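## Task

One gripper already holds the yellow sulfur ball. Take a loose grey peg and push it fully into one of the ball's free holes so that it locks. Any pegs already seated in the ball must stay where they are. At the end, the gripper that held the ball must still hold either the ball or a peg locked into it. Apart from that hold, the result only counts if it stays in place without the robot supporting it.

## Robot and tools

ROBOT. There are two six-joint arms, left_arm and right_arm, facing each other across a table. left_arm's base is at (-0.049, +0.528, +0.102) on the +y side, and right_arm's base is at (+0.050, -0.466, +0.079) on the -y side. The names are labels only and do not say which side of a camera image an arm appears on. Each gripper has two parallel fingers. In the gripper's own frame the fingers point along +x and close along y. The reported hand point (end_effector_position) is midway between the finger pads, about 3 to 4 cm short of the tips.

FRAME. Every pose uses one shared scene frame. The origin is the table centre, the tabletop is at z = +0.020 m, and +z is up. Positions are in metres. Orientations are quaternions written w first (qw, qx, qy, qz).

ROW FORMAT. Every command carries one row of 16 numbers covering both arms, even when only one arm moves. The order is left x, y, z, qw, qx, qy, qz, opening, then the same eight for right. x, y, z and the quaternion are an absolute target pose in the scene frame, not an offset. Opening runs from -1 to +1. +1 is fully open (0.088 m). Empty fingers touch at about -0.80, and values below that close them no further. A full close takes at least about 0.5 s. To grip something, command roughly 0.07 below its grip_measured reading; a smaller gap grips more gently.

execute_actions(actions, pictures). actions holds at most one item. An empty list only reports the current state. {"rows": [...], "steps": n} applies one row per control step (1/30 s each). You can give 1 to 15 rows and n up to 15, default 15; if there are fewer rows than steps, the last row repeats. {"steps": n} without rows is a wait of up to 300 steps, counted from the previous result, so your reply time uses some of it. The call is refused, and nothing is sent, if any target lies more than 0.6 m from that arm's last reported position along any of its gripper's axes. pictures (true/false) switches the camera images on or off.

move(target, speed). target is one 16-number row as above, with absolute poses. Each hand travels in a straight line toward its pose, turning the shorter way, and both arms finish together. A move lasts 0.5 to 10 s and is cut off at 10 s. speed is in m/s, from 0.002 to 0.5, default 0.25. Rotation is capped at twice that number in rad/s. The opening is applied when the move starts. The path does not avoid obstacles or the other arm. Hands lag behind the path, can drift off it, and can overshoot the speed, especially with the arm stretched out. The result has a "move:" line with the outcome: done, off_target, moving, held or fault. If the outcome names one arm, the other finished normally. limits=paced means an arm's pose was clipped. limits=held means some steps were blocked, and after that the arm may jump quickly. The result also gives each hand's distance from its pose. Faster moves, and targets set deeper past a contact, hit and press harder.

wait(seconds): 0 to 10 s with no new command. zoom_image(camera, region): region is [x0, y0, x1, y1] in pixels of that camera's latest image, at most 504x504. The cameras are cam_head_left, cam_head_right, cam_left_wrist and cam_right_wrist, each 672x504. read_manual only returns licence text. finished_scene(scene) closes scene 1 or 2 permanently and reports success, so call it only when the peg is locked and the hold is stable.

CONTROL BEHAVIOUR. On each step the commanded pose is clipped to within 70 mm and 16 degrees of the measured pose. If the arm cannot reach both, it favours position over orientation. After an action ends, an arm goes on only to its last clipped pose, so check the reported pose and command the remainder next. Joint friction can leave a hand short of its target or slightly tilted, worse at long reach, and very small moves may not happen at all. Check each result and correct the tilt. Keep sending the same quaternion you intend rather than copying the drifted one back. For an arm that should stay put, repeat its full pose and opening in every call. An arm blocked by an object keeps pushing until it gets a new command.

RESULTS. The state line gives, per arm, position, quaternion and linear/angular velocity. Reported hand positions can be off, more so at long reach. "Hand target" shows where the controller is currently driving each hand. A "pose unreachable" line or HELD marks mean the clearance check altered or blocked the commands for that arm on those steps. grip_measured is the finger opening on the command scale. The last joint value is the opening in metres. Readings may be off by about 1 mm, and when squeezing something hard they read up to about 3 mm (0.061) narrower than the actual gap. Parts thinner than about 3 mm get proportionally weaker grip.

AVOID. Do not let the arms collide or press against each other. Do not knock anything off the table, drop the ball, or slam the peg. Contact torque at a joint's load limit (waist 16.6, shoulder 20.6, elbow 20.5, wrist pitch 5.42, wrist yaw 5.4, wrist roll 5.07 N m, including held weight) stops that arm for 10 s. Long holds heat the motors. MOTOR HOT appears from 50 °C, and at 95 °C an OVER-TEMPERATURE FAULT freezes the arm and may cut its power. Loose objects may occasionally be nudged by outside pushes.

Each tool is called as name([rows], argument=value, ...), one row to a line, values as JSON.

## Session

I'll start by looking at the current state of the scene.

execute_actions(actions=[])

Scene clock: 0.00 s of 4400.00 s.
left_arm: end_effector_position=(+0.2045, +0.1752, +0.3057) grip_measured=+0.003 end_effector_quat_wxyz=(+0.845, -0.004, -0.015, -0.535) end_effector_velocity=(-0.000, +0.000, +0.001) end_effector_angular_velocity=(-0.008, +0.022, +0.014) | right_arm: end_effector_position=(+0.0015, -0.1527, +0.4016) grip_measured=+1.000 end_effector_quat_wxyz=(+0.651, +0.015, -0.016, +0.759) end_effector_velocity=(-0.000, +0.001, -0.003) end_effector_angular_velocity=(-0.011, -0.009, +0.005)
Joint positions: left_arm=[0.279 1.622 0.644 1.008 0.274 0.001 0.039] | right_arm=[-0.003  0.855  0.655  0.245 -0.    -0.005  0.088]
Joint velocities: left_arm=[-0.007 -0.007 -0.002 -0.007 -0.022 -0.022 -0.   ] | right_arm=[-0.002  0.002 -0.002 -0.007 -0.007 -0.007 -0.   ]
Motor temperatures (°C, as the motors report them): left_arm=[23 21 23 21 23 21] | right_arm=[20 23 23 20 21 20]
Heat: left arm: hottest waist 23 °C (+0.0 °C/min); right arm: hottest shoulder 23 °C (+0.0 °C/min).
Hand target (left_arm): +0.204, +0.175, +0.306; +0.845, -0.004, -0.015, -0.535
Hand target (right_arm): +0.002, -0.153, +0.402; +0.651, +0.015, -0.016, +0.759

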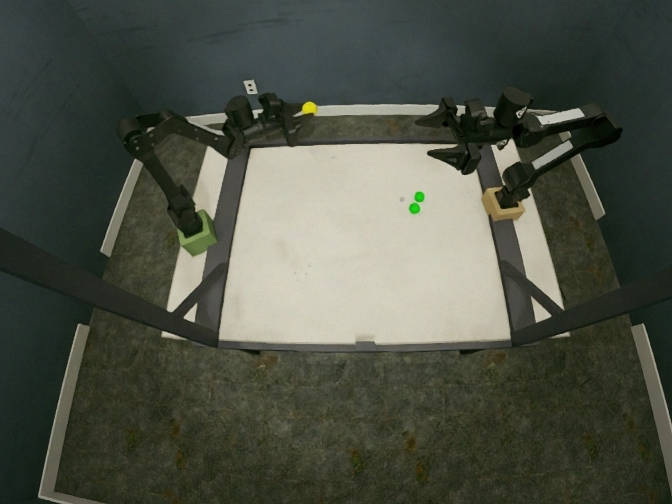

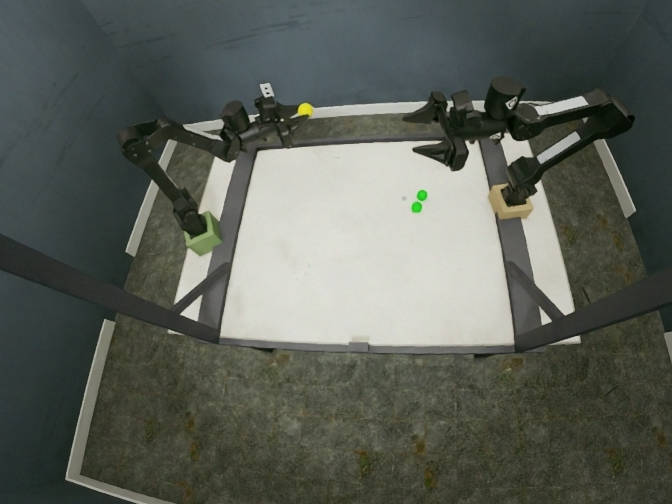

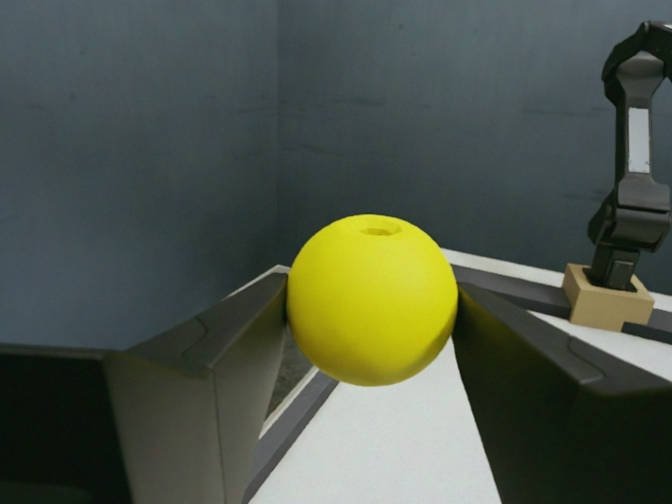

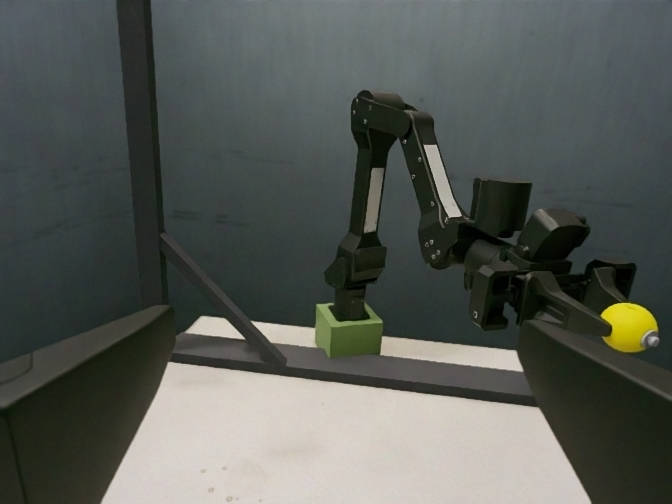

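zoom_image(camera="cam_head_left", region=[370, 170, 450, 230])

zoom_image(camera="cam_right_wrist", region=[552, 260, 672, 380])

zoom_image(camera="cam_head_left", region=[260, 80, 340, 140])

zoom_image(camera="cam_head_right", region=[370, 170, 450, 230])

Region (370, 170, 450, 230) of cam_head_left's 672x504 image, scaled by 6.300, with more detail than that image has; it fills the top 378 rows of this view, and the rest is white.

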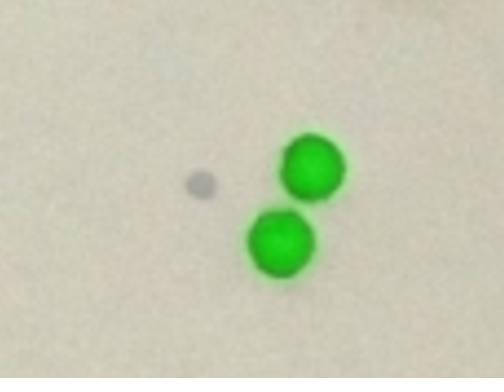

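Region (552, 260, 672, 380) of cam_right_wrist's 672x504 image, scaled by 4.200, with more detail than that image has.

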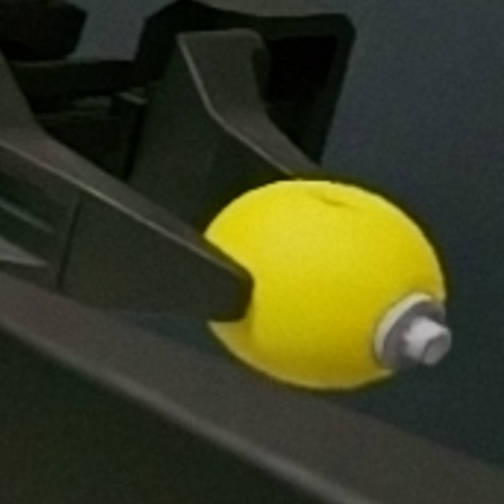

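Region (260, 80, 340, 140) of cam_head_left's 672x504 image, scaled by 6.300, with more detail than that image has; it fills the top 378 rows of this view, and the rest is white.

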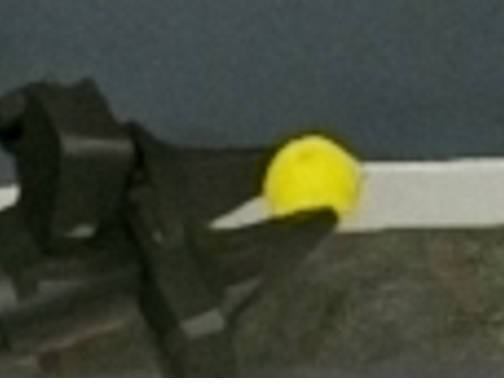

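Region (370, 170, 450, 230) of cam_head_right's 672x504 image, scaled by 6.300, with more detail than that image has; it fills the top 378 rows of this view, and the rest is white.

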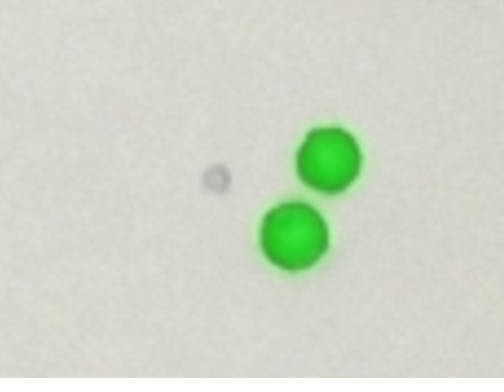

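move(target=[0.2045, 0.1752, 0.3057, 0.845, -0.004, -0.015, -0.535, -0.07, 0.073, -0.116, 0.15, 0.5, -0.5, 0.5, 0.5, 1.0], speed=0.25)

Scene clock: 44.93 s of 4400.00 s.
left_arm: end_effector_position=(+0.2045, +0.1752, +0.3057) grip_measured=+0.003 end_effector_quat_wxyz=(+0.845, -0.004, -0.015, -0.535) end_effector_velocity=(+0.000, -0.000, +0.000) end_effector_angular_velocity=(+0.005, -0.005, +0.005) | right_arm: end_effector_position=(+0.0718, -0.1184, +0.1525) grip_measured=+1.000 end_effector_quat_wxyz=(+0.498, -0.497, +0.499, +0.506) end_effector_velocity=(+0.000, +0.006, +0.007) end_effector_angular_velocity=(+0.023, +0.006, +0.020)
Joint positions: left_arm=[0.279 1.622 0.644 1.008 0.274 0.001 0.039] | right_arm=[-0.224  1.887  1.395 -1.071 -0.01  -0.073  0.088]
Joint velocities: left_arm=[-0.002 -0.002  0.002 -0.007 -0.007  0.007 -0.   ] | right_arm=[-0.002 -0.002  0.027 -0.007 -0.007 -0.022 -0.   ]
Motor temperatures (°C, as the motors report them): left_arm=[23 25 27 27 23 21] | right_arm=[20 24 29 27 21 20]
Heat: left arm: hottest elbow 27 °C (+5.3 °C/min); right arm: hottest elbow 29 °C (+8.0 °C/min).
Hand target (left_arm): +0.205, +0.175, +0.306; +0.845, -0.004, -0.015, -0.535
Hand target (right_arm): +0.073, -0.117, +0.150; +0.497, -0.500, +0.501, +0.503
Off the commanded pose (left_arm): 0.000 m, 0 deg.
Off the commanded pose (right_arm): 0.004 m, 1 deg.
After step 90, 38.30 s passed at rest.
move: done
camera_calibration (this result's frames):
cam_right_wrist: T_world_to_cam=[[0.996938, 0.0777445, 0.00835204, -0.0614226], [0.0714506, -0.949164, 0.306565, -0.131242], [0.0317612, -0.30503, -0.951813, 0.186254], [0, 0, 0, 1]] pos_world=[0.0646962, -0.0629817, 0.218026]

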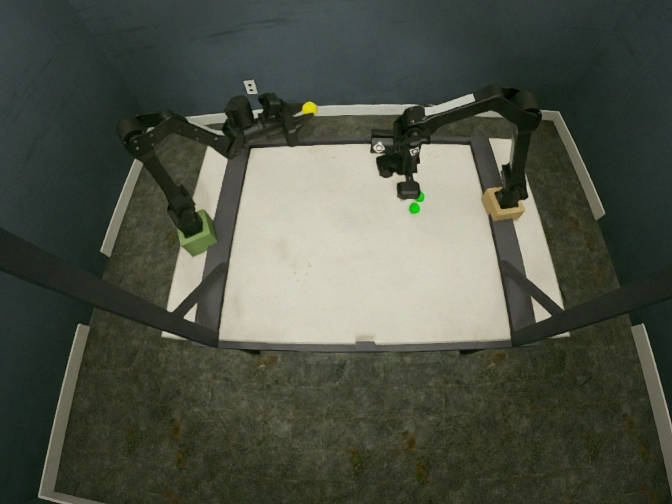

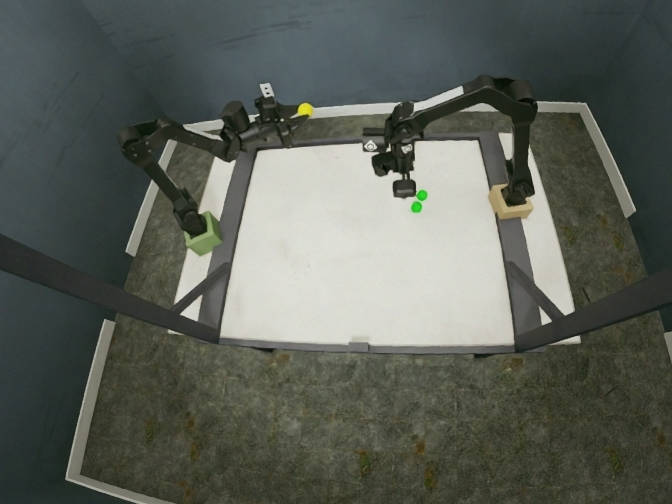

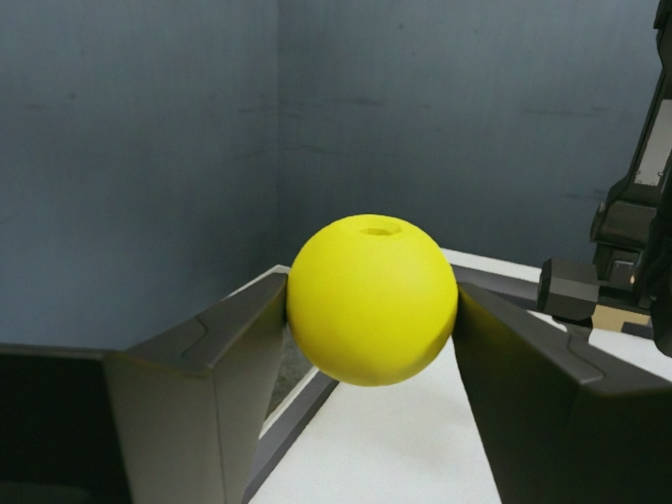

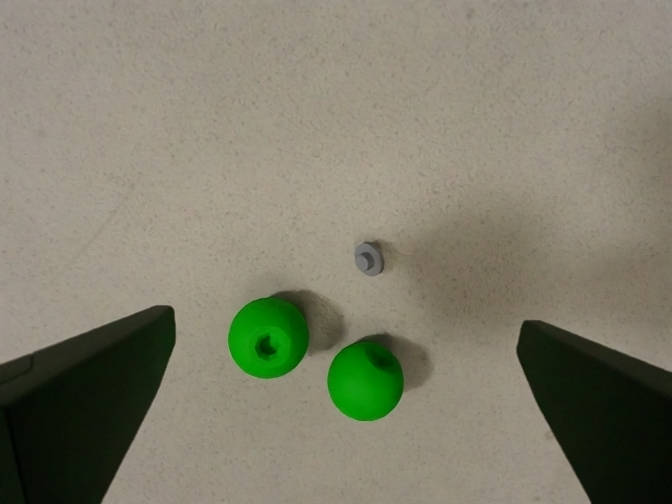

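zoom_image(camera="cam_right_wrist", region=[330, 220, 410, 300])

Region (330, 220, 410, 300) of cam_right_wrist's 672x504 image, scaled by 6.300, with more detail than that image has.

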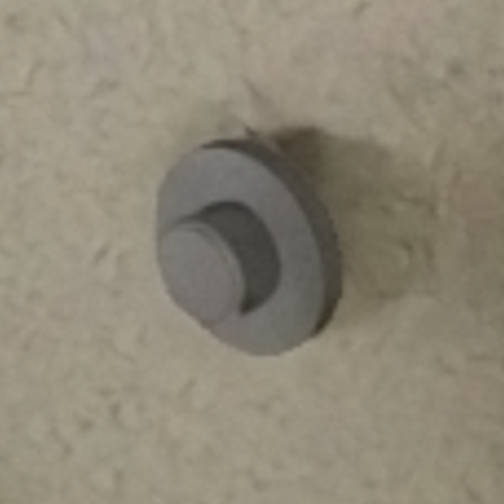

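move(target=[0.2045, 0.1752, 0.3057, 0.845, -0.004, -0.015, -0.535, -0.07, 0.0865, -0.129, 0.095, 0.7071, 0.0, 0.7071, 0.0, -0.15], speed=0.3)

Scene clock: 101.60 s of 4400.00 s.
left_arm: end_effector_position=(+0.2045, +0.1752, +0.3057) grip_measured=+0.003 end_effector_quat_wxyz=(+0.845, -0.004, -0.015, -0.535) end_effector_velocity=(-0.000, +0.000, +0.002) end_effector_angular_velocity=(-0.015, +0.015, +0.004) | right_arm: end_effector_position=(+0.0856, -0.1251, +0.1017) grip_measured=-0.147 end_effector_quat_wxyz=(+0.707, +0.006, +0.707, +0.010) end_effector_velocity=(-0.001, -0.003, -0.001) end_effector_angular_velocity=(-0.011, +0.009, -0.010)
Joint positions: left_arm=[0.279 1.622 0.644 1.008 0.274 0.001 0.039] | right_arm=[-0.262  1.923  1.229 -0.855 -0.003  1.46   0.032]
Joint velocities: left_arm=[-0.002 -0.002 -0.002  0.007 -0.007 -0.022 -0.   ] | right_arm=[-0.002  0.002 -0.002 -0.007 -0.007  0.007 -0.   ]
Motor temperatures (°C, as the motors report them): left_arm=[23 27 28 30 23 21] | right_arm=[20 30 30 23 21 20]
Heat: left arm: hottest wrist pitch 30 °C (+3.0 °C/min); right arm: hottest shoulder 30 °C (+1.0 °C/min).
Hand target (left_arm): +0.205, +0.175, +0.306; +0.845, -0.004, -0.015, -0.535
Hand target (right_arm): +0.087, -0.129, +0.095; +0.707, +0.000, +0.707, +0.000
Off the commanded pose (left_arm): 0.000 m, 0 deg.
Off the commanded pose (right_arm): 0.008 m, 1 deg.
After step 90, 50.60 s passed at rest.
move: done
camera_calibration (this result's frames):
cam_right_wrist: T_world_to_cam=[[0.0777372, -0.996961, -0.00511648, -0.128633], [-0.946154, -0.0753912, 0.314815, 0.0725642], [-0.314244, -0.0196318, -0.949139, 0.200396], [0, 0, 0, 1]] pos_world=[0.14163, -0.118837, 0.166701]

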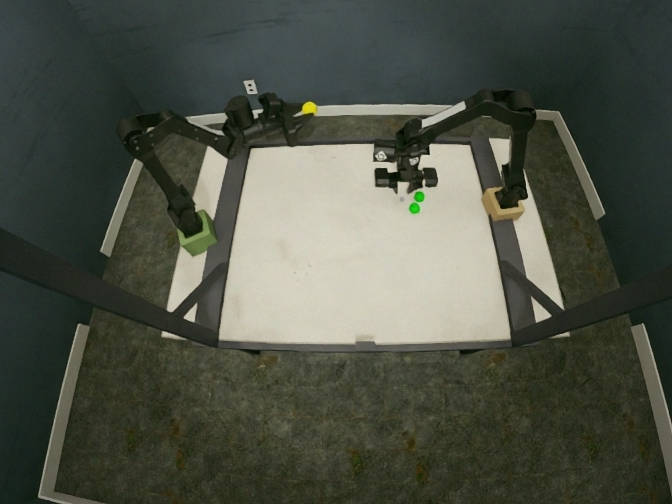

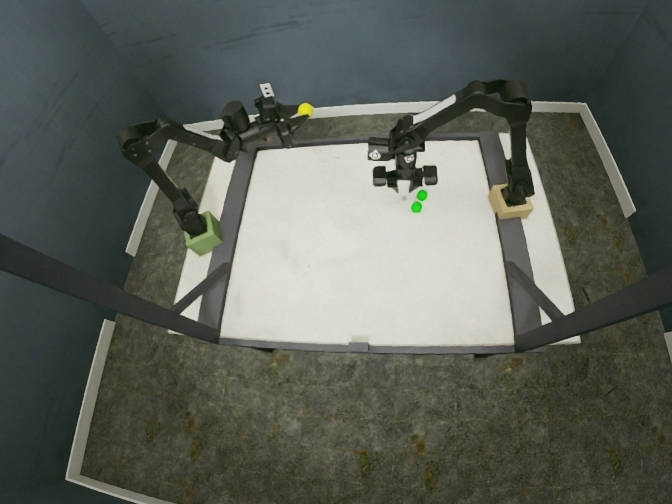

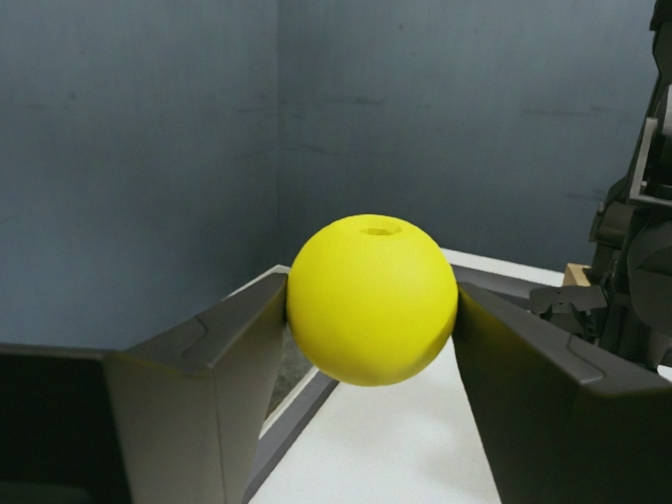

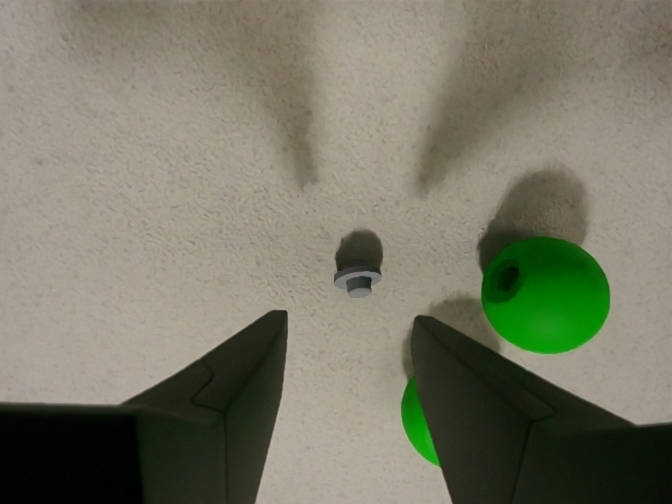

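zoom_image(camera="cam_right_wrist", region=[310, 230, 410, 330])

Region (310, 230, 410, 330) of cam_right_wrist's 672x504 image, scaled by 5.040, with more detail than that image has.

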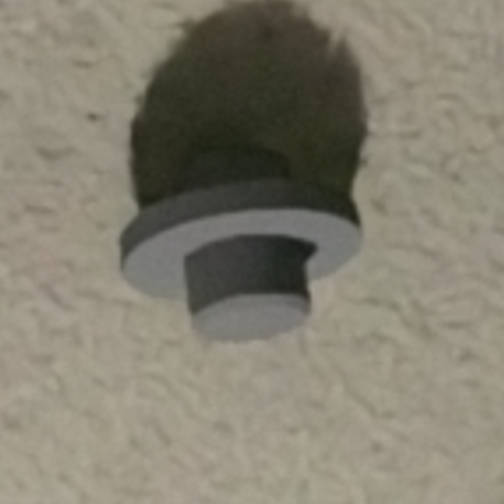

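move(target=[0.2045, 0.1752, 0.3057, 0.845, -0.004, -0.015, -0.535, -0.07, 0.086, -0.130, 0.066, 0.7044, -0.0616, 0.7044, 0.0616, -0.15], speed=0.08)

Scene clock: 121.00 s of 4400.00 s.
left_arm: end_effector_position=(+0.2045, +0.1752, +0.3057) grip_measured=+0.003 end_effector_quat_wxyz=(+0.845, -0.004, -0.015, -0.535) end_effector_velocity=(+0.002, +0.001, -0.004) end_effector_angular_velocity=(-0.000, +0.028, +0.009) | right_arm: end_effector_position=(+0.0855, -0.1260, +0.0723) grip_measured=-0.147 end_effector_quat_wxyz=(+0.705, -0.054, +0.704, +0.068) end_effector_velocity=(-0.000, +0.001, +0.000) end_effector_angular_velocity=(+0.008, +0.007, -0.010)
Joint positions: left_arm=[0.279 1.622 0.644 1.008 0.274 0.001 0.039] | right_arm=[-0.262  1.976  1.172 -0.746 -0.003  1.292  0.032]
Joint velocities: left_arm=[ 0.002  0.002 -0.002 -0.007 -0.007 -0.022  0.   ] | right_arm=[-0.002 -0.002 -0.002  0.007 -0.007  0.007 -0.   ]
Motor temperatures (°C, as the motors report them): left_arm=[23 27 29 31 23 21] | right_arm=[20 31 29 22 21 20]
Heat: left arm: hottest wrist pitch 31 °C (+3.0 °C/min); right arm: hottest shoulder 31 °C (+2.0 °C/min).
Hand target (left_arm): +0.205, +0.175, +0.306; +0.845, -0.004, -0.015, -0.535
Hand target (right_arm): +0.086, -0.130, +0.066; +0.704, -0.062, +0.705, +0.061
Off the commanded pose (left_arm): 0.000 m, 0 deg.
Off the commanded pose (right_arm): 0.008 m, 1 deg.
After step 90, 15.00 s passed at rest.
move: done
camera_calibration (this result's frames):
cam_right_wrist: T_world_to_cam=[[0.242437, -0.970162, -0.00326028, -0.140436], [-0.92154, -0.231335, 0.311847, 0.0601328], [-0.303296, -0.0725989, -0.950127, 0.16494], [0, 0, 0, 1]] pos_world=[0.139487, -0.11036, 0.137504]

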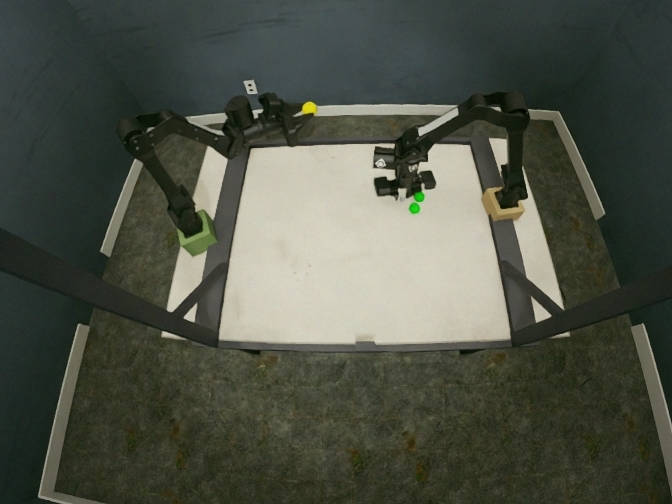

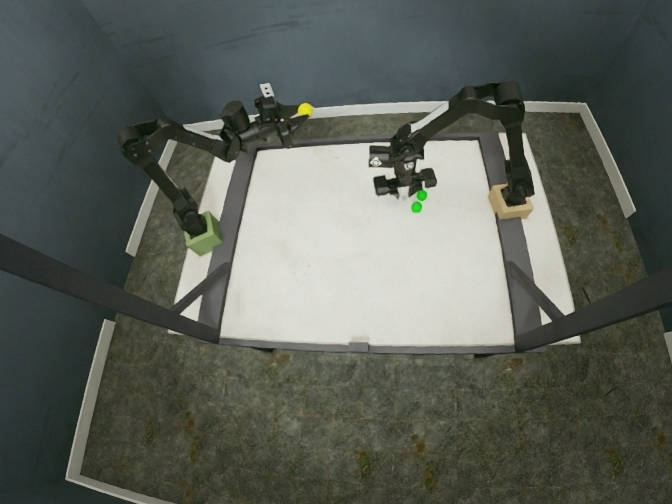

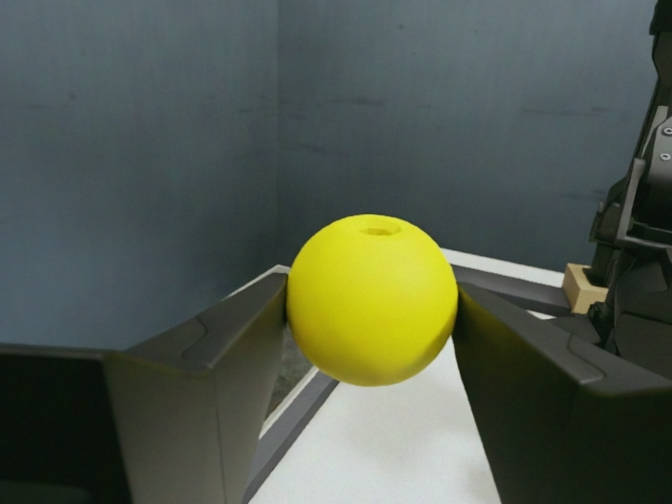

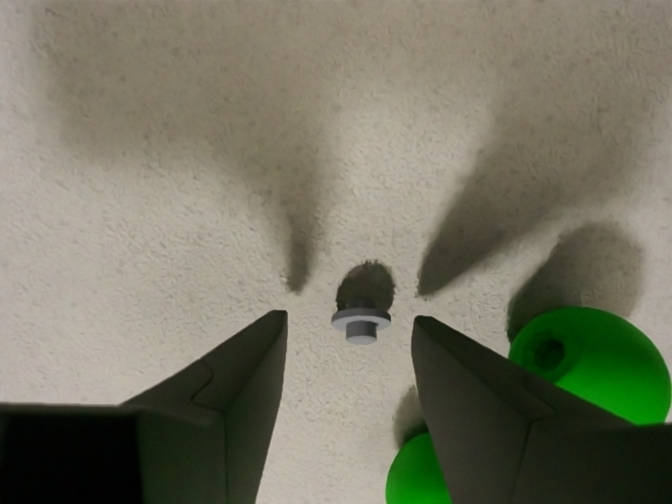

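move(target=[0.2045, 0.1752, 0.3057, 0.845, -0.004, -0.015, -0.535, -0.07, 0.086, -0.1335, 0.056, 0.7044, -0.0616, 0.7044, 0.0616, -0.15], speed=0.04)

Scene clock: 125.40 s of 4400.00 s.
left_arm: end_effector_position=(+0.2045, +0.1752, +0.3057) grip_measured=+0.003 end_effector_quat_wxyz=(+0.845, -0.004, -0.015, -0.535) end_effector_velocity=(-0.000, +0.000, -0.002) end_effector_angular_velocity=(-0.004, +0.025, +0.004) | right_arm: end_effector_position=(+0.0852, -0.1291, +0.0621) grip_measured=-0.147 end_effector_quat_wxyz=(+0.705, -0.054, +0.704, +0.069) end_effector_velocity=(-0.002, +0.001, +0.000) end_effector_angular_velocity=(+0.008, +0.006, +0.010)
Joint positions: left_arm=[0.279 1.622 0.644 1.008 0.274 0.001 0.039] | right_arm=[-0.262  1.988  1.141 -0.704 -0.003  1.291  0.032]
Joint velocities: left_arm=[-0.002 -0.002 -0.002 -0.007 -0.007 -0.022 -0.   ] | right_arm=[ 0.002 -0.002 -0.002  0.007 -0.007 -0.007  0.   ]
Motor temperatures (°C, as the motors report them): left_arm=[23 27 29 31 23 21] | right_arm=[20 31 29 22 21 20]
Heat: left arm: hottest wrist pitch 31 °C (+3.0 °C/min); right arm: hottest shoulder 31 °C (+1.0 °C/min).
Hand target (left_arm): +0.205, +0.175, +0.306; +0.845, -0.004, -0.015, -0.535
Hand target (right_arm): +0.086, -0.134, +0.056; +0.704, -0.062, +0.705, +0.062
Off the commanded pose (left_arm): 0.000 m, 0 deg.
Off the commanded pose (right_arm): 0.008 m, 1 deg.
After step 90, 0.63 s passed at rest.
move: done
camera_calibration (this result's frames):
cam_right_wrist: T_world_to_cam=[[0.243917, -0.969791, -0.00325442, -0.143538], [-0.921196, -0.232741, 0.311818, 0.0620596], [-0.303156, -0.0730598, -0.950136, 0.154857], [0, 0, 0, 1]] pos_world=[0.139126, -0.113445, 0.127317]

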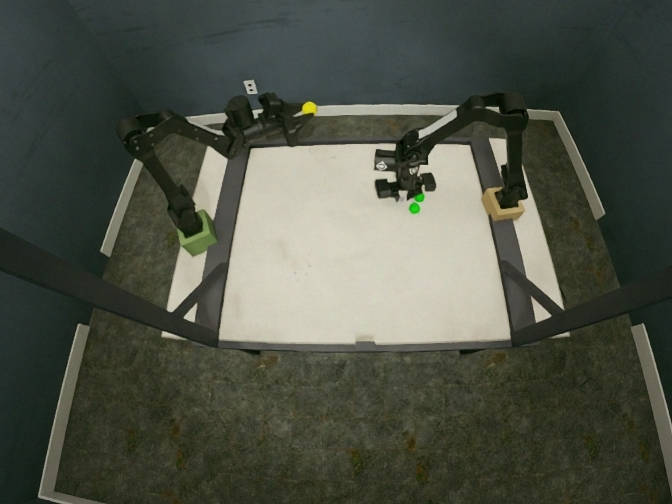

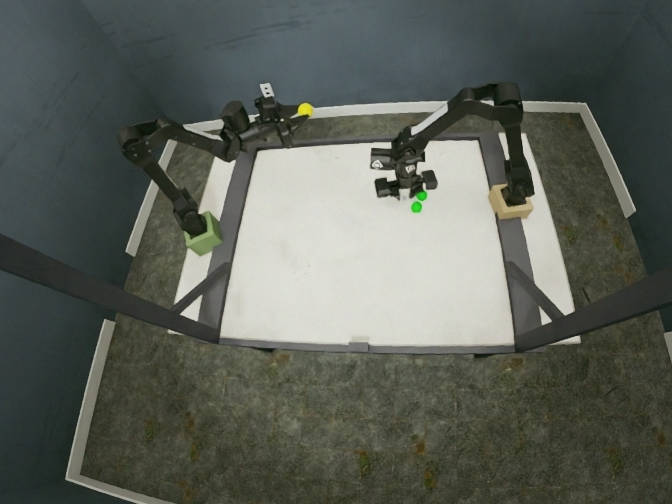

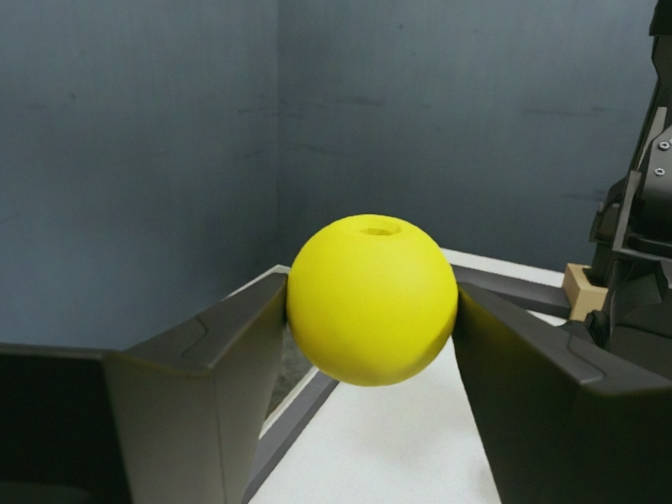

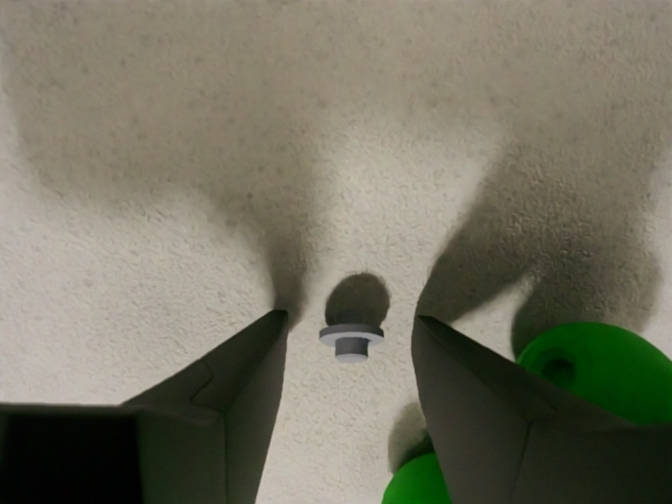

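zoom_image(camera="cam_right_wrist", region=[260, 260, 440, 400])

Region (260, 260, 440, 400) of cam_right_wrist's 672x504 image, scaled by 2.800, with more detail than that image has.

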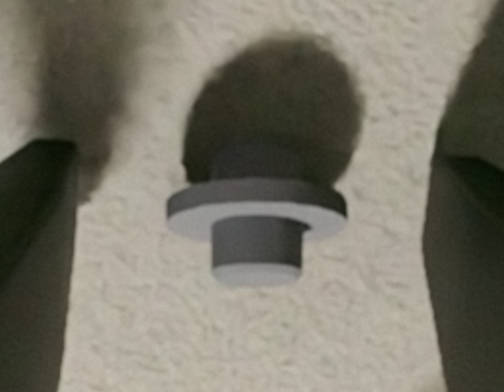

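move(target=[0.2045, 0.1752, 0.3057, 0.845, -0.004, -0.015, -0.535, -0.07, 0.086, -0.1335, 0.056, 0.7044, -0.0616, 0.7044, 0.0616, -0.54], speed=0.04)

Scene clock: 137.43 s of 4400.00 s.
left_arm: end_effector_position=(+0.2045, +0.1752, +0.3057) grip_measured=+0.003 end_effector_quat_wxyz=(+0.845, -0.004, -0.015, -0.535) end_effector_velocity=(+0.002, +0.001, +0.002) end_effector_angular_velocity=(-0.009, +0.002, +0.019) | right_arm: end_effector_position=(+0.0852, -0.1290, +0.0621) grip_measured=-0.528 end_effector_quat_wxyz=(+0.705, -0.054, +0.704, +0.069) end_effector_velocity=(+0.002, -0.001, -0.001) end_effector_angular_velocity=(+0.002, -0.008, +0.005)
Joint positions: left_arm=[0.279 1.622 0.644 1.008 0.274 0.001 0.039] | right_arm=[-0.262  1.988  1.141 -0.703 -0.003  1.291  0.013]
Joint velocities: left_arm=[-0.002 -0.002 -0.002  0.007 -0.022 -0.007 -0.   ] | right_arm=[-0.002 -0.002 -0.007  0.007  0.007 -0.007 -0.   ]
Motor temperatures (°C, as the motors report them): left_arm=[23 28 29 31 23 21] | right_arm=[20 32 28 22 21 20]
Heat: left arm: hottest wrist pitch 31 °C (+2.0 °C/min); right arm: hottest shoulder 32 °C (+2.0 °C/min).
Hand target (left_arm): +0.205, +0.175, +0.306; +0.845, -0.004, -0.015, -0.535
Hand target (right_arm): +0.086, -0.134, +0.056; +0.704, -0.062, +0.704, +0.062
Off the commanded pose (left_arm): 0.000 m, 0 deg.
Off the commanded pose (right_arm): 0.008 m, 1 deg.
After step 90, 8.33 s passed at rest.
move: done
camera_calibration (this result's frames):
cam_right_wrist: T_world_to_cam=[[0.243917, -0.969789, -0.00361251, -0.143438], [-0.921208, -0.232859, 0.311693, 0.06208], [-0.303117, -0.0726993, -0.950176, 0.154913], [0, 0, 0, 1]] pos_world=[0.139132, -0.113387, 0.127327]

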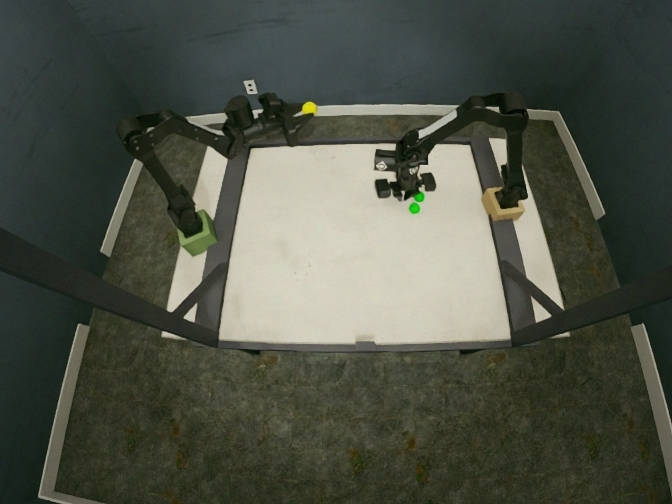

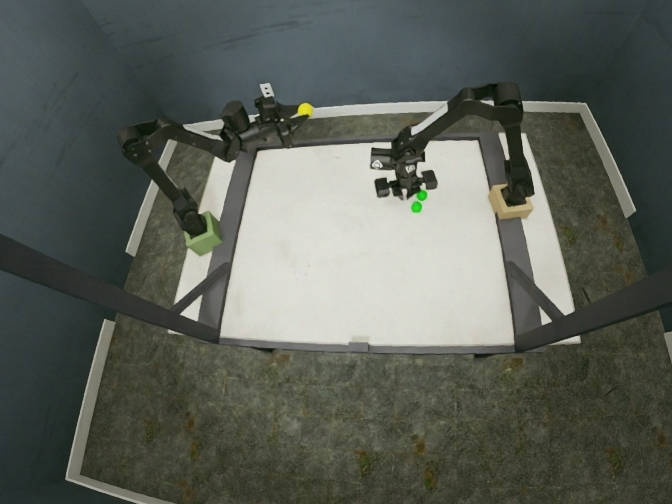

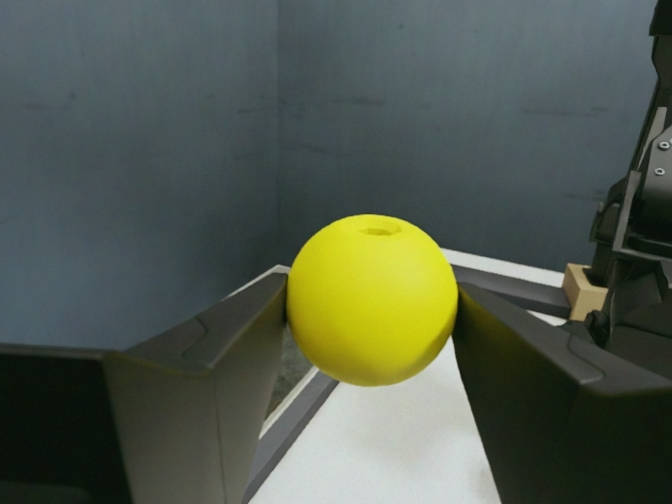

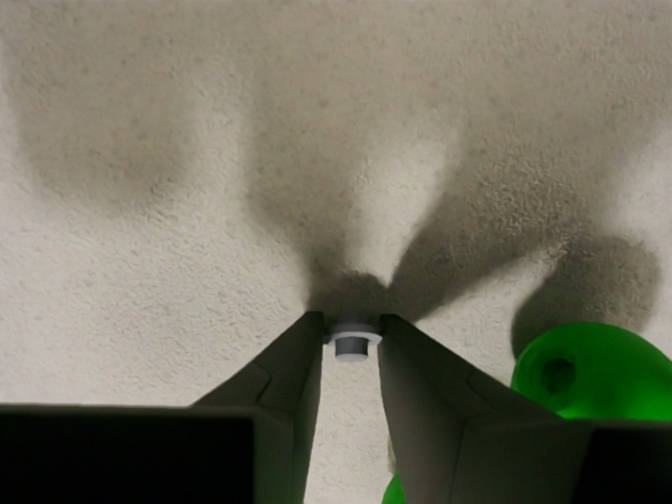

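zoom_image(camera="cam_right_wrist", region=[290, 280, 410, 400])

Region (290, 280, 410, 400) of cam_right_wrist's 672x504 image, scaled by 4.200, with more detail than that image has.

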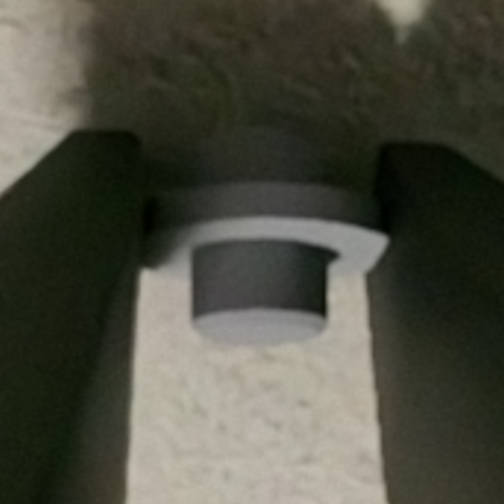

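execute_actions([
  {"rows": [[0.2045, 0.1752, 0.3057, 0.845, -0.004, -0.015, -0.535, -0.07, 0.086, -0.1335, 0.056, 0.7044, -0.0616, 0.7044, 0.0616, -0.59]], "steps": 12},
], pictures=false)

Scene clock: 145.57 s of 4400.00 s.
left_arm: end_effector_position=(+0.2045, +0.1752, +0.3057) grip_measured=+0.003 end_effector_quat_wxyz=(+0.845, -0.004, -0.015, -0.535) end_effector_velocity=(+0.002, +0.001, -0.004) end_effector_angular_velocity=(+0.006, +0.015, +0.019) | right_arm: end_effector_position=(+0.0852, -0.1291, +0.0621) grip_measured=-0.553 end_effector_quat_wxyz=(+0.705, -0.054, +0.704, +0.069) end_effector_velocity=(+0.003, -0.006, +0.000) end_effector_angular_velocity=(-0.023, -0.005, +0.014)
Joint positions: left_arm=[0.279 1.622 0.644 1.008 0.274 0.001 0.039] | right_arm=[-0.262  1.988  1.141 -0.703 -0.003  1.291  0.012]
Joint velocities: left_arm=[-0.002  0.002 -0.002 -0.007 -0.022 -0.007 -0.   ] | right_arm=[-0.007 -0.002 -0.002 -0.022  0.007 -0.022 -0.   ]
Motor temperatures (°C, as the motors report them): left_arm=[23 28 29 31 23 21] | right_arm=[20 32 28 22 21 20]
Heat: left arm: hottest wrist pitch 31 °C (+2.0 °C/min); right arm: hottest shoulder 32 °C (+2.0 °C/min).
Hand target (left_arm): +0.205, +0.175, +0.306; +0.845, -0.004, -0.015, -0.535
Hand target (right_arm): +0.086, -0.134, +0.056; +0.704, -0.062, +0.704, +0.062
Off the commanded pose (left_arm): 0.000 m, 0 deg.
Off the commanded pose (right_arm): 0.008 m, 1 deg.
Steps of this call (steps 1 to 90: nothing new was sent; then 4.73 s passed at rest; steps 91 to 102: all 12 steps of this action). Readings (end_effector_position):
91: left_arm (+0.2045, +0.1752, +0.3057) | right_arm (+0.0852, -0.1291, +0.0621)
92: left_arm (+0.2045, +0.1752, +0.3057) | right_arm (+0.0852, -0.1291, +0.0621)
94: left_arm (+0.2045, +0.1752, +0.3057) | right_arm (+0.0852, -0.1291, +0.0621)
98: left_arm (+0.2045, +0.1752, +0.3057) | right_arm (+0.0852, -0.1291, +0.0621)
102: the state above

move(target=[0.2045, 0.1752, 0.3057, 0.845, -0.004, -0.015, -0.535, -0.07, 0.085, -0.129, 0.085, 0.7044, -0.0616, 0.7044, 0.0616, -0.59], speed=0.05)

move(target=[0.2045, 0.1752, 0.3057, 0.845, -0.004, -0.015, -0.535, -0.07, 0.05, -0.06, 0.078, 0.5, -0.5, 0.5, 0.5, -0.59], speed=0.3)

Scene clock: 155.60 s of 4400.00 s.
left_arm: end_effector_position=(+0.2045, +0.1752, +0.3057) grip_measured=+0.003 end_effector_quat_wxyz=(+0.845, -0.004, -0.015, -0.535) end_effector_velocity=(-0.000, +0.000, -0.002) end_effector_angular_velocity=(+0.009, -0.002, +0.005) | right_arm: end_effector_position=(+0.0849, -0.1317, +0.0807) grip_measured=-0.553 end_effector_quat_wxyz=(+0.702, -0.066, +0.706, +0.057) end_effector_velocity=(-0.000, -0.002, +0.002) end_effector_angular_velocity=(-0.002, +0.008, +0.019)
Joint positions: left_arm=[0.279 1.622 0.644 1.008 0.274 0.001 0.039] | right_arm=[-0.262  1.965  1.194 -0.814 -0.003  1.291  0.012]
Joint velocities: left_arm=[-0.002 -0.002 -0.002 -0.007 -0.007  0.007 -0.   ] | right_arm=[-0.002 -0.007 -0.002 -0.007 -0.007 -0.022  0.   ]
Motor temperatures (°C, as the motors report them): left_arm=[23 28 29 31 23 21] | right_arm=[20 32 28 22 21 20]
Heat: left arm: hottest wrist pitch 31 °C (+1.0 °C/min); right arm: hottest shoulder 32 °C (+2.0 °C/min).
Hand target (left_arm): +0.205, +0.175, +0.306; +0.845, -0.004, -0.015, -0.535
Hand target (right_arm): +0.085, -0.129, +0.085; +0.704, -0.062, +0.704, +0.061
Off the commanded pose (left_arm): 0.000 m, 0 deg.
Off the commanded pose (right_arm): 0.005 m, 1 deg.
After step 90, 6.27 s passed at rest.
move: done
camera_calibration (this result's frames):
cam_right_wrist: T_world_to_cam=[[0.243957, -0.96936, 0.0287431, -0.148468], [-0.920182, -0.222019, 0.322448, 0.0559342], [-0.306187, -0.105112, -0.946151, 0.167961], [0, 0, 0, 1]] pos_world=[0.139117, -0.113845, 0.145148]

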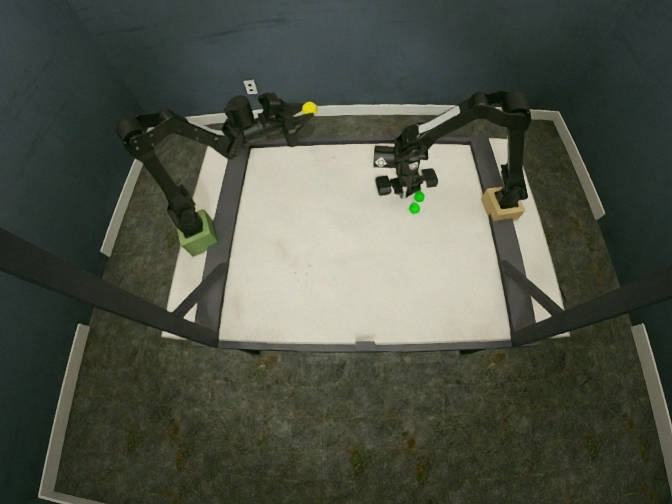

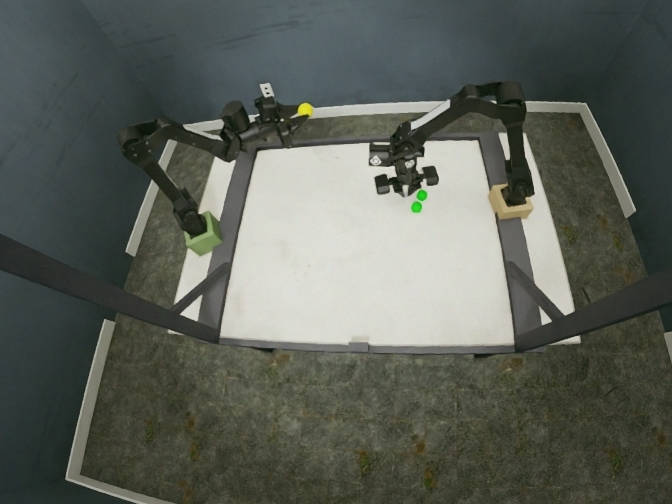

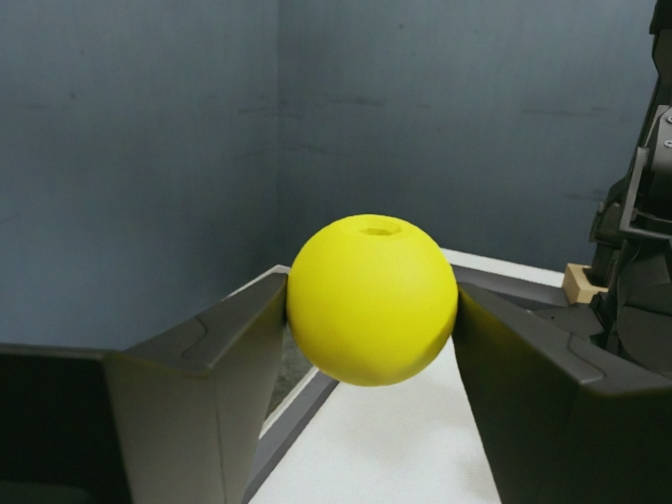

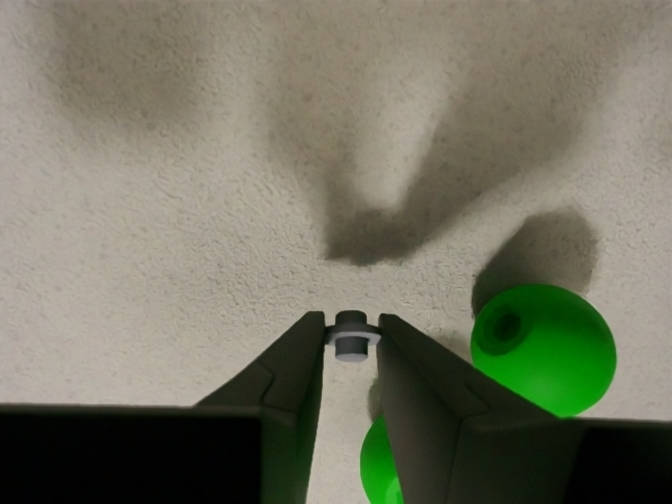

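Scene clock: 158.37 s of 4400.00 s.
left_arm: end_effector_position=(+0.2045, +0.1752, +0.3057) grip_measured=+0.003 end_effector_quat_wxyz=(+0.845, -0.004, -0.015, -0.535) end_effector_velocity=(-0.000, +0.000, +0.002) end_effector_angular_velocity=(-0.009, +0.002, +0.005) | right_arm: end_effector_position=(+0.0508, -0.0602, +0.0826) grip_measured=-0.553 end_effector_quat_wxyz=(+0.504, -0.495, +0.499, +0.502) end_effector_velocity=(-0.002, +0.001, -0.001) end_effector_angular_velocity=(+0.002, +0.007, +0.025)
Joint positions: left_arm=[0.279 1.622 0.644 1.008 0.274 0.001 0.039] | right_arm=[-0.159  2.179  1.537 -0.917 -0.002  0.003  0.012]
Joint velocities: left_arm=[-0.002 -0.002 -0.002  0.007 -0.007 -0.007 -0.   ] | right_arm=[ 0.002  0.002 -0.002  0.007 -0.007 -0.022 -0.   ]
Motor temperatures (°C, as the motors report them): left_arm=[23 28 29 31 23 21] | right_arm=[20 32 28 22 21 20]
Heat: left arm: hottest wrist pitch 31 °C (+1.0 °C/min); right arm: hottest shoulder 32 °C (+2.0 °C/min).
Hand target (left_arm): +0.205, +0.175, +0.306; +0.845, -0.004, -0.015, -0.535
Hand target (right_arm): +0.050, -0.060, +0.078; +0.500, -0.500, +0.500, +0.500
Off the commanded pose (left_arm): 0.000 m, 0 deg.
Off the commanded pose (right_arm): 0.005 m, 1 deg.
move: done
camera_calibration (this result's frames):
cam_right_wrist: T_world_to_cam=[[0.997653, 0.0665985, 0.015924, -0.0456855], [0.0586201, -0.950841, 0.30408, -0.0522676], [0.0353925, -0.302433, -0.952513, 0.138122], [0, 0, 0, 1]] pos_world=[0.0437538, -0.00488303, 0.148184]

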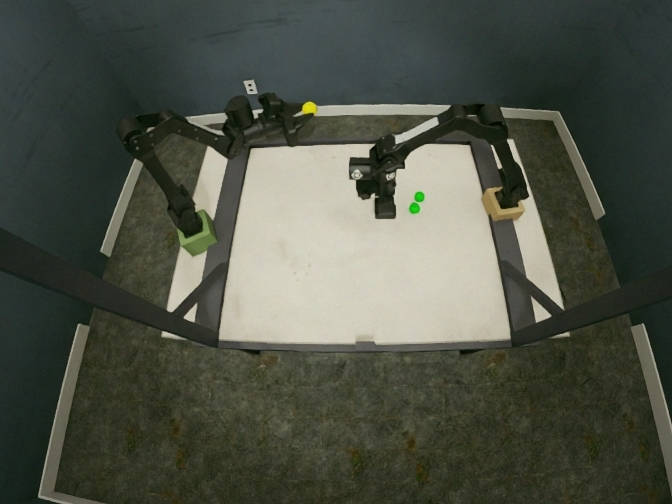

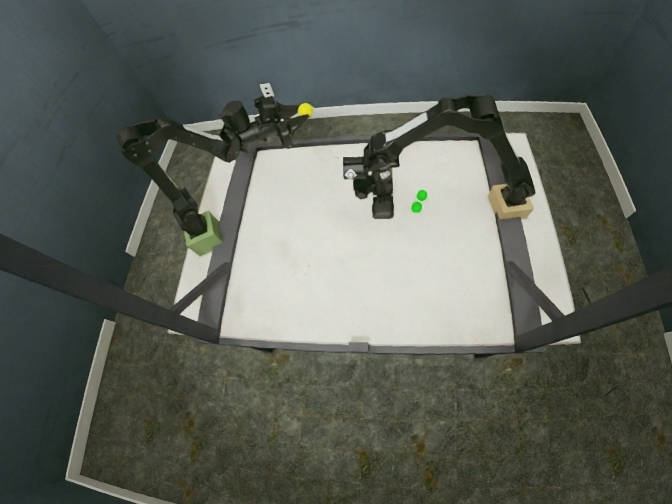

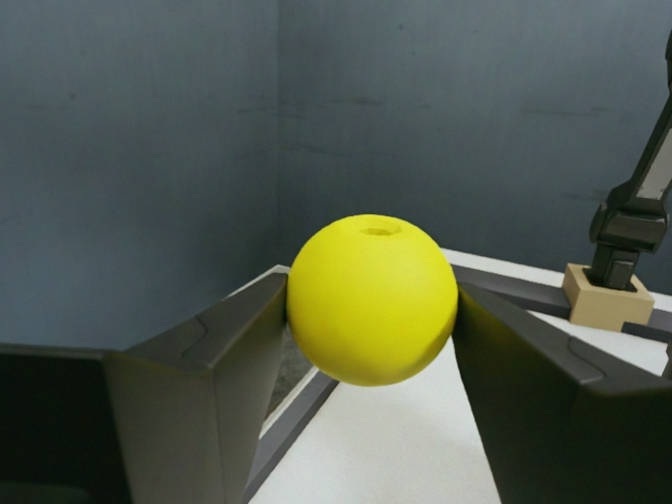

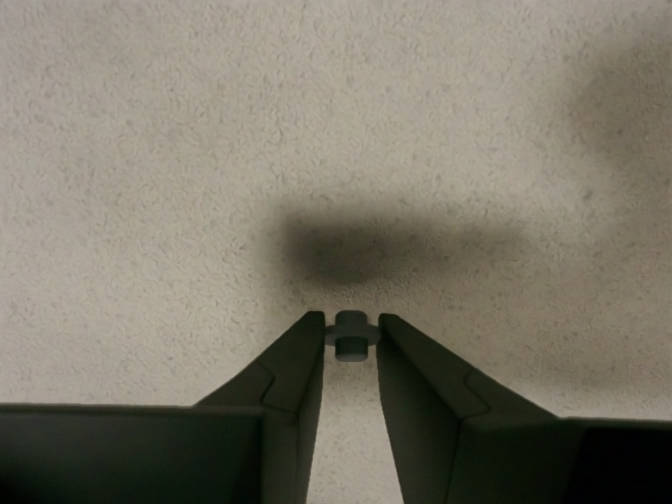

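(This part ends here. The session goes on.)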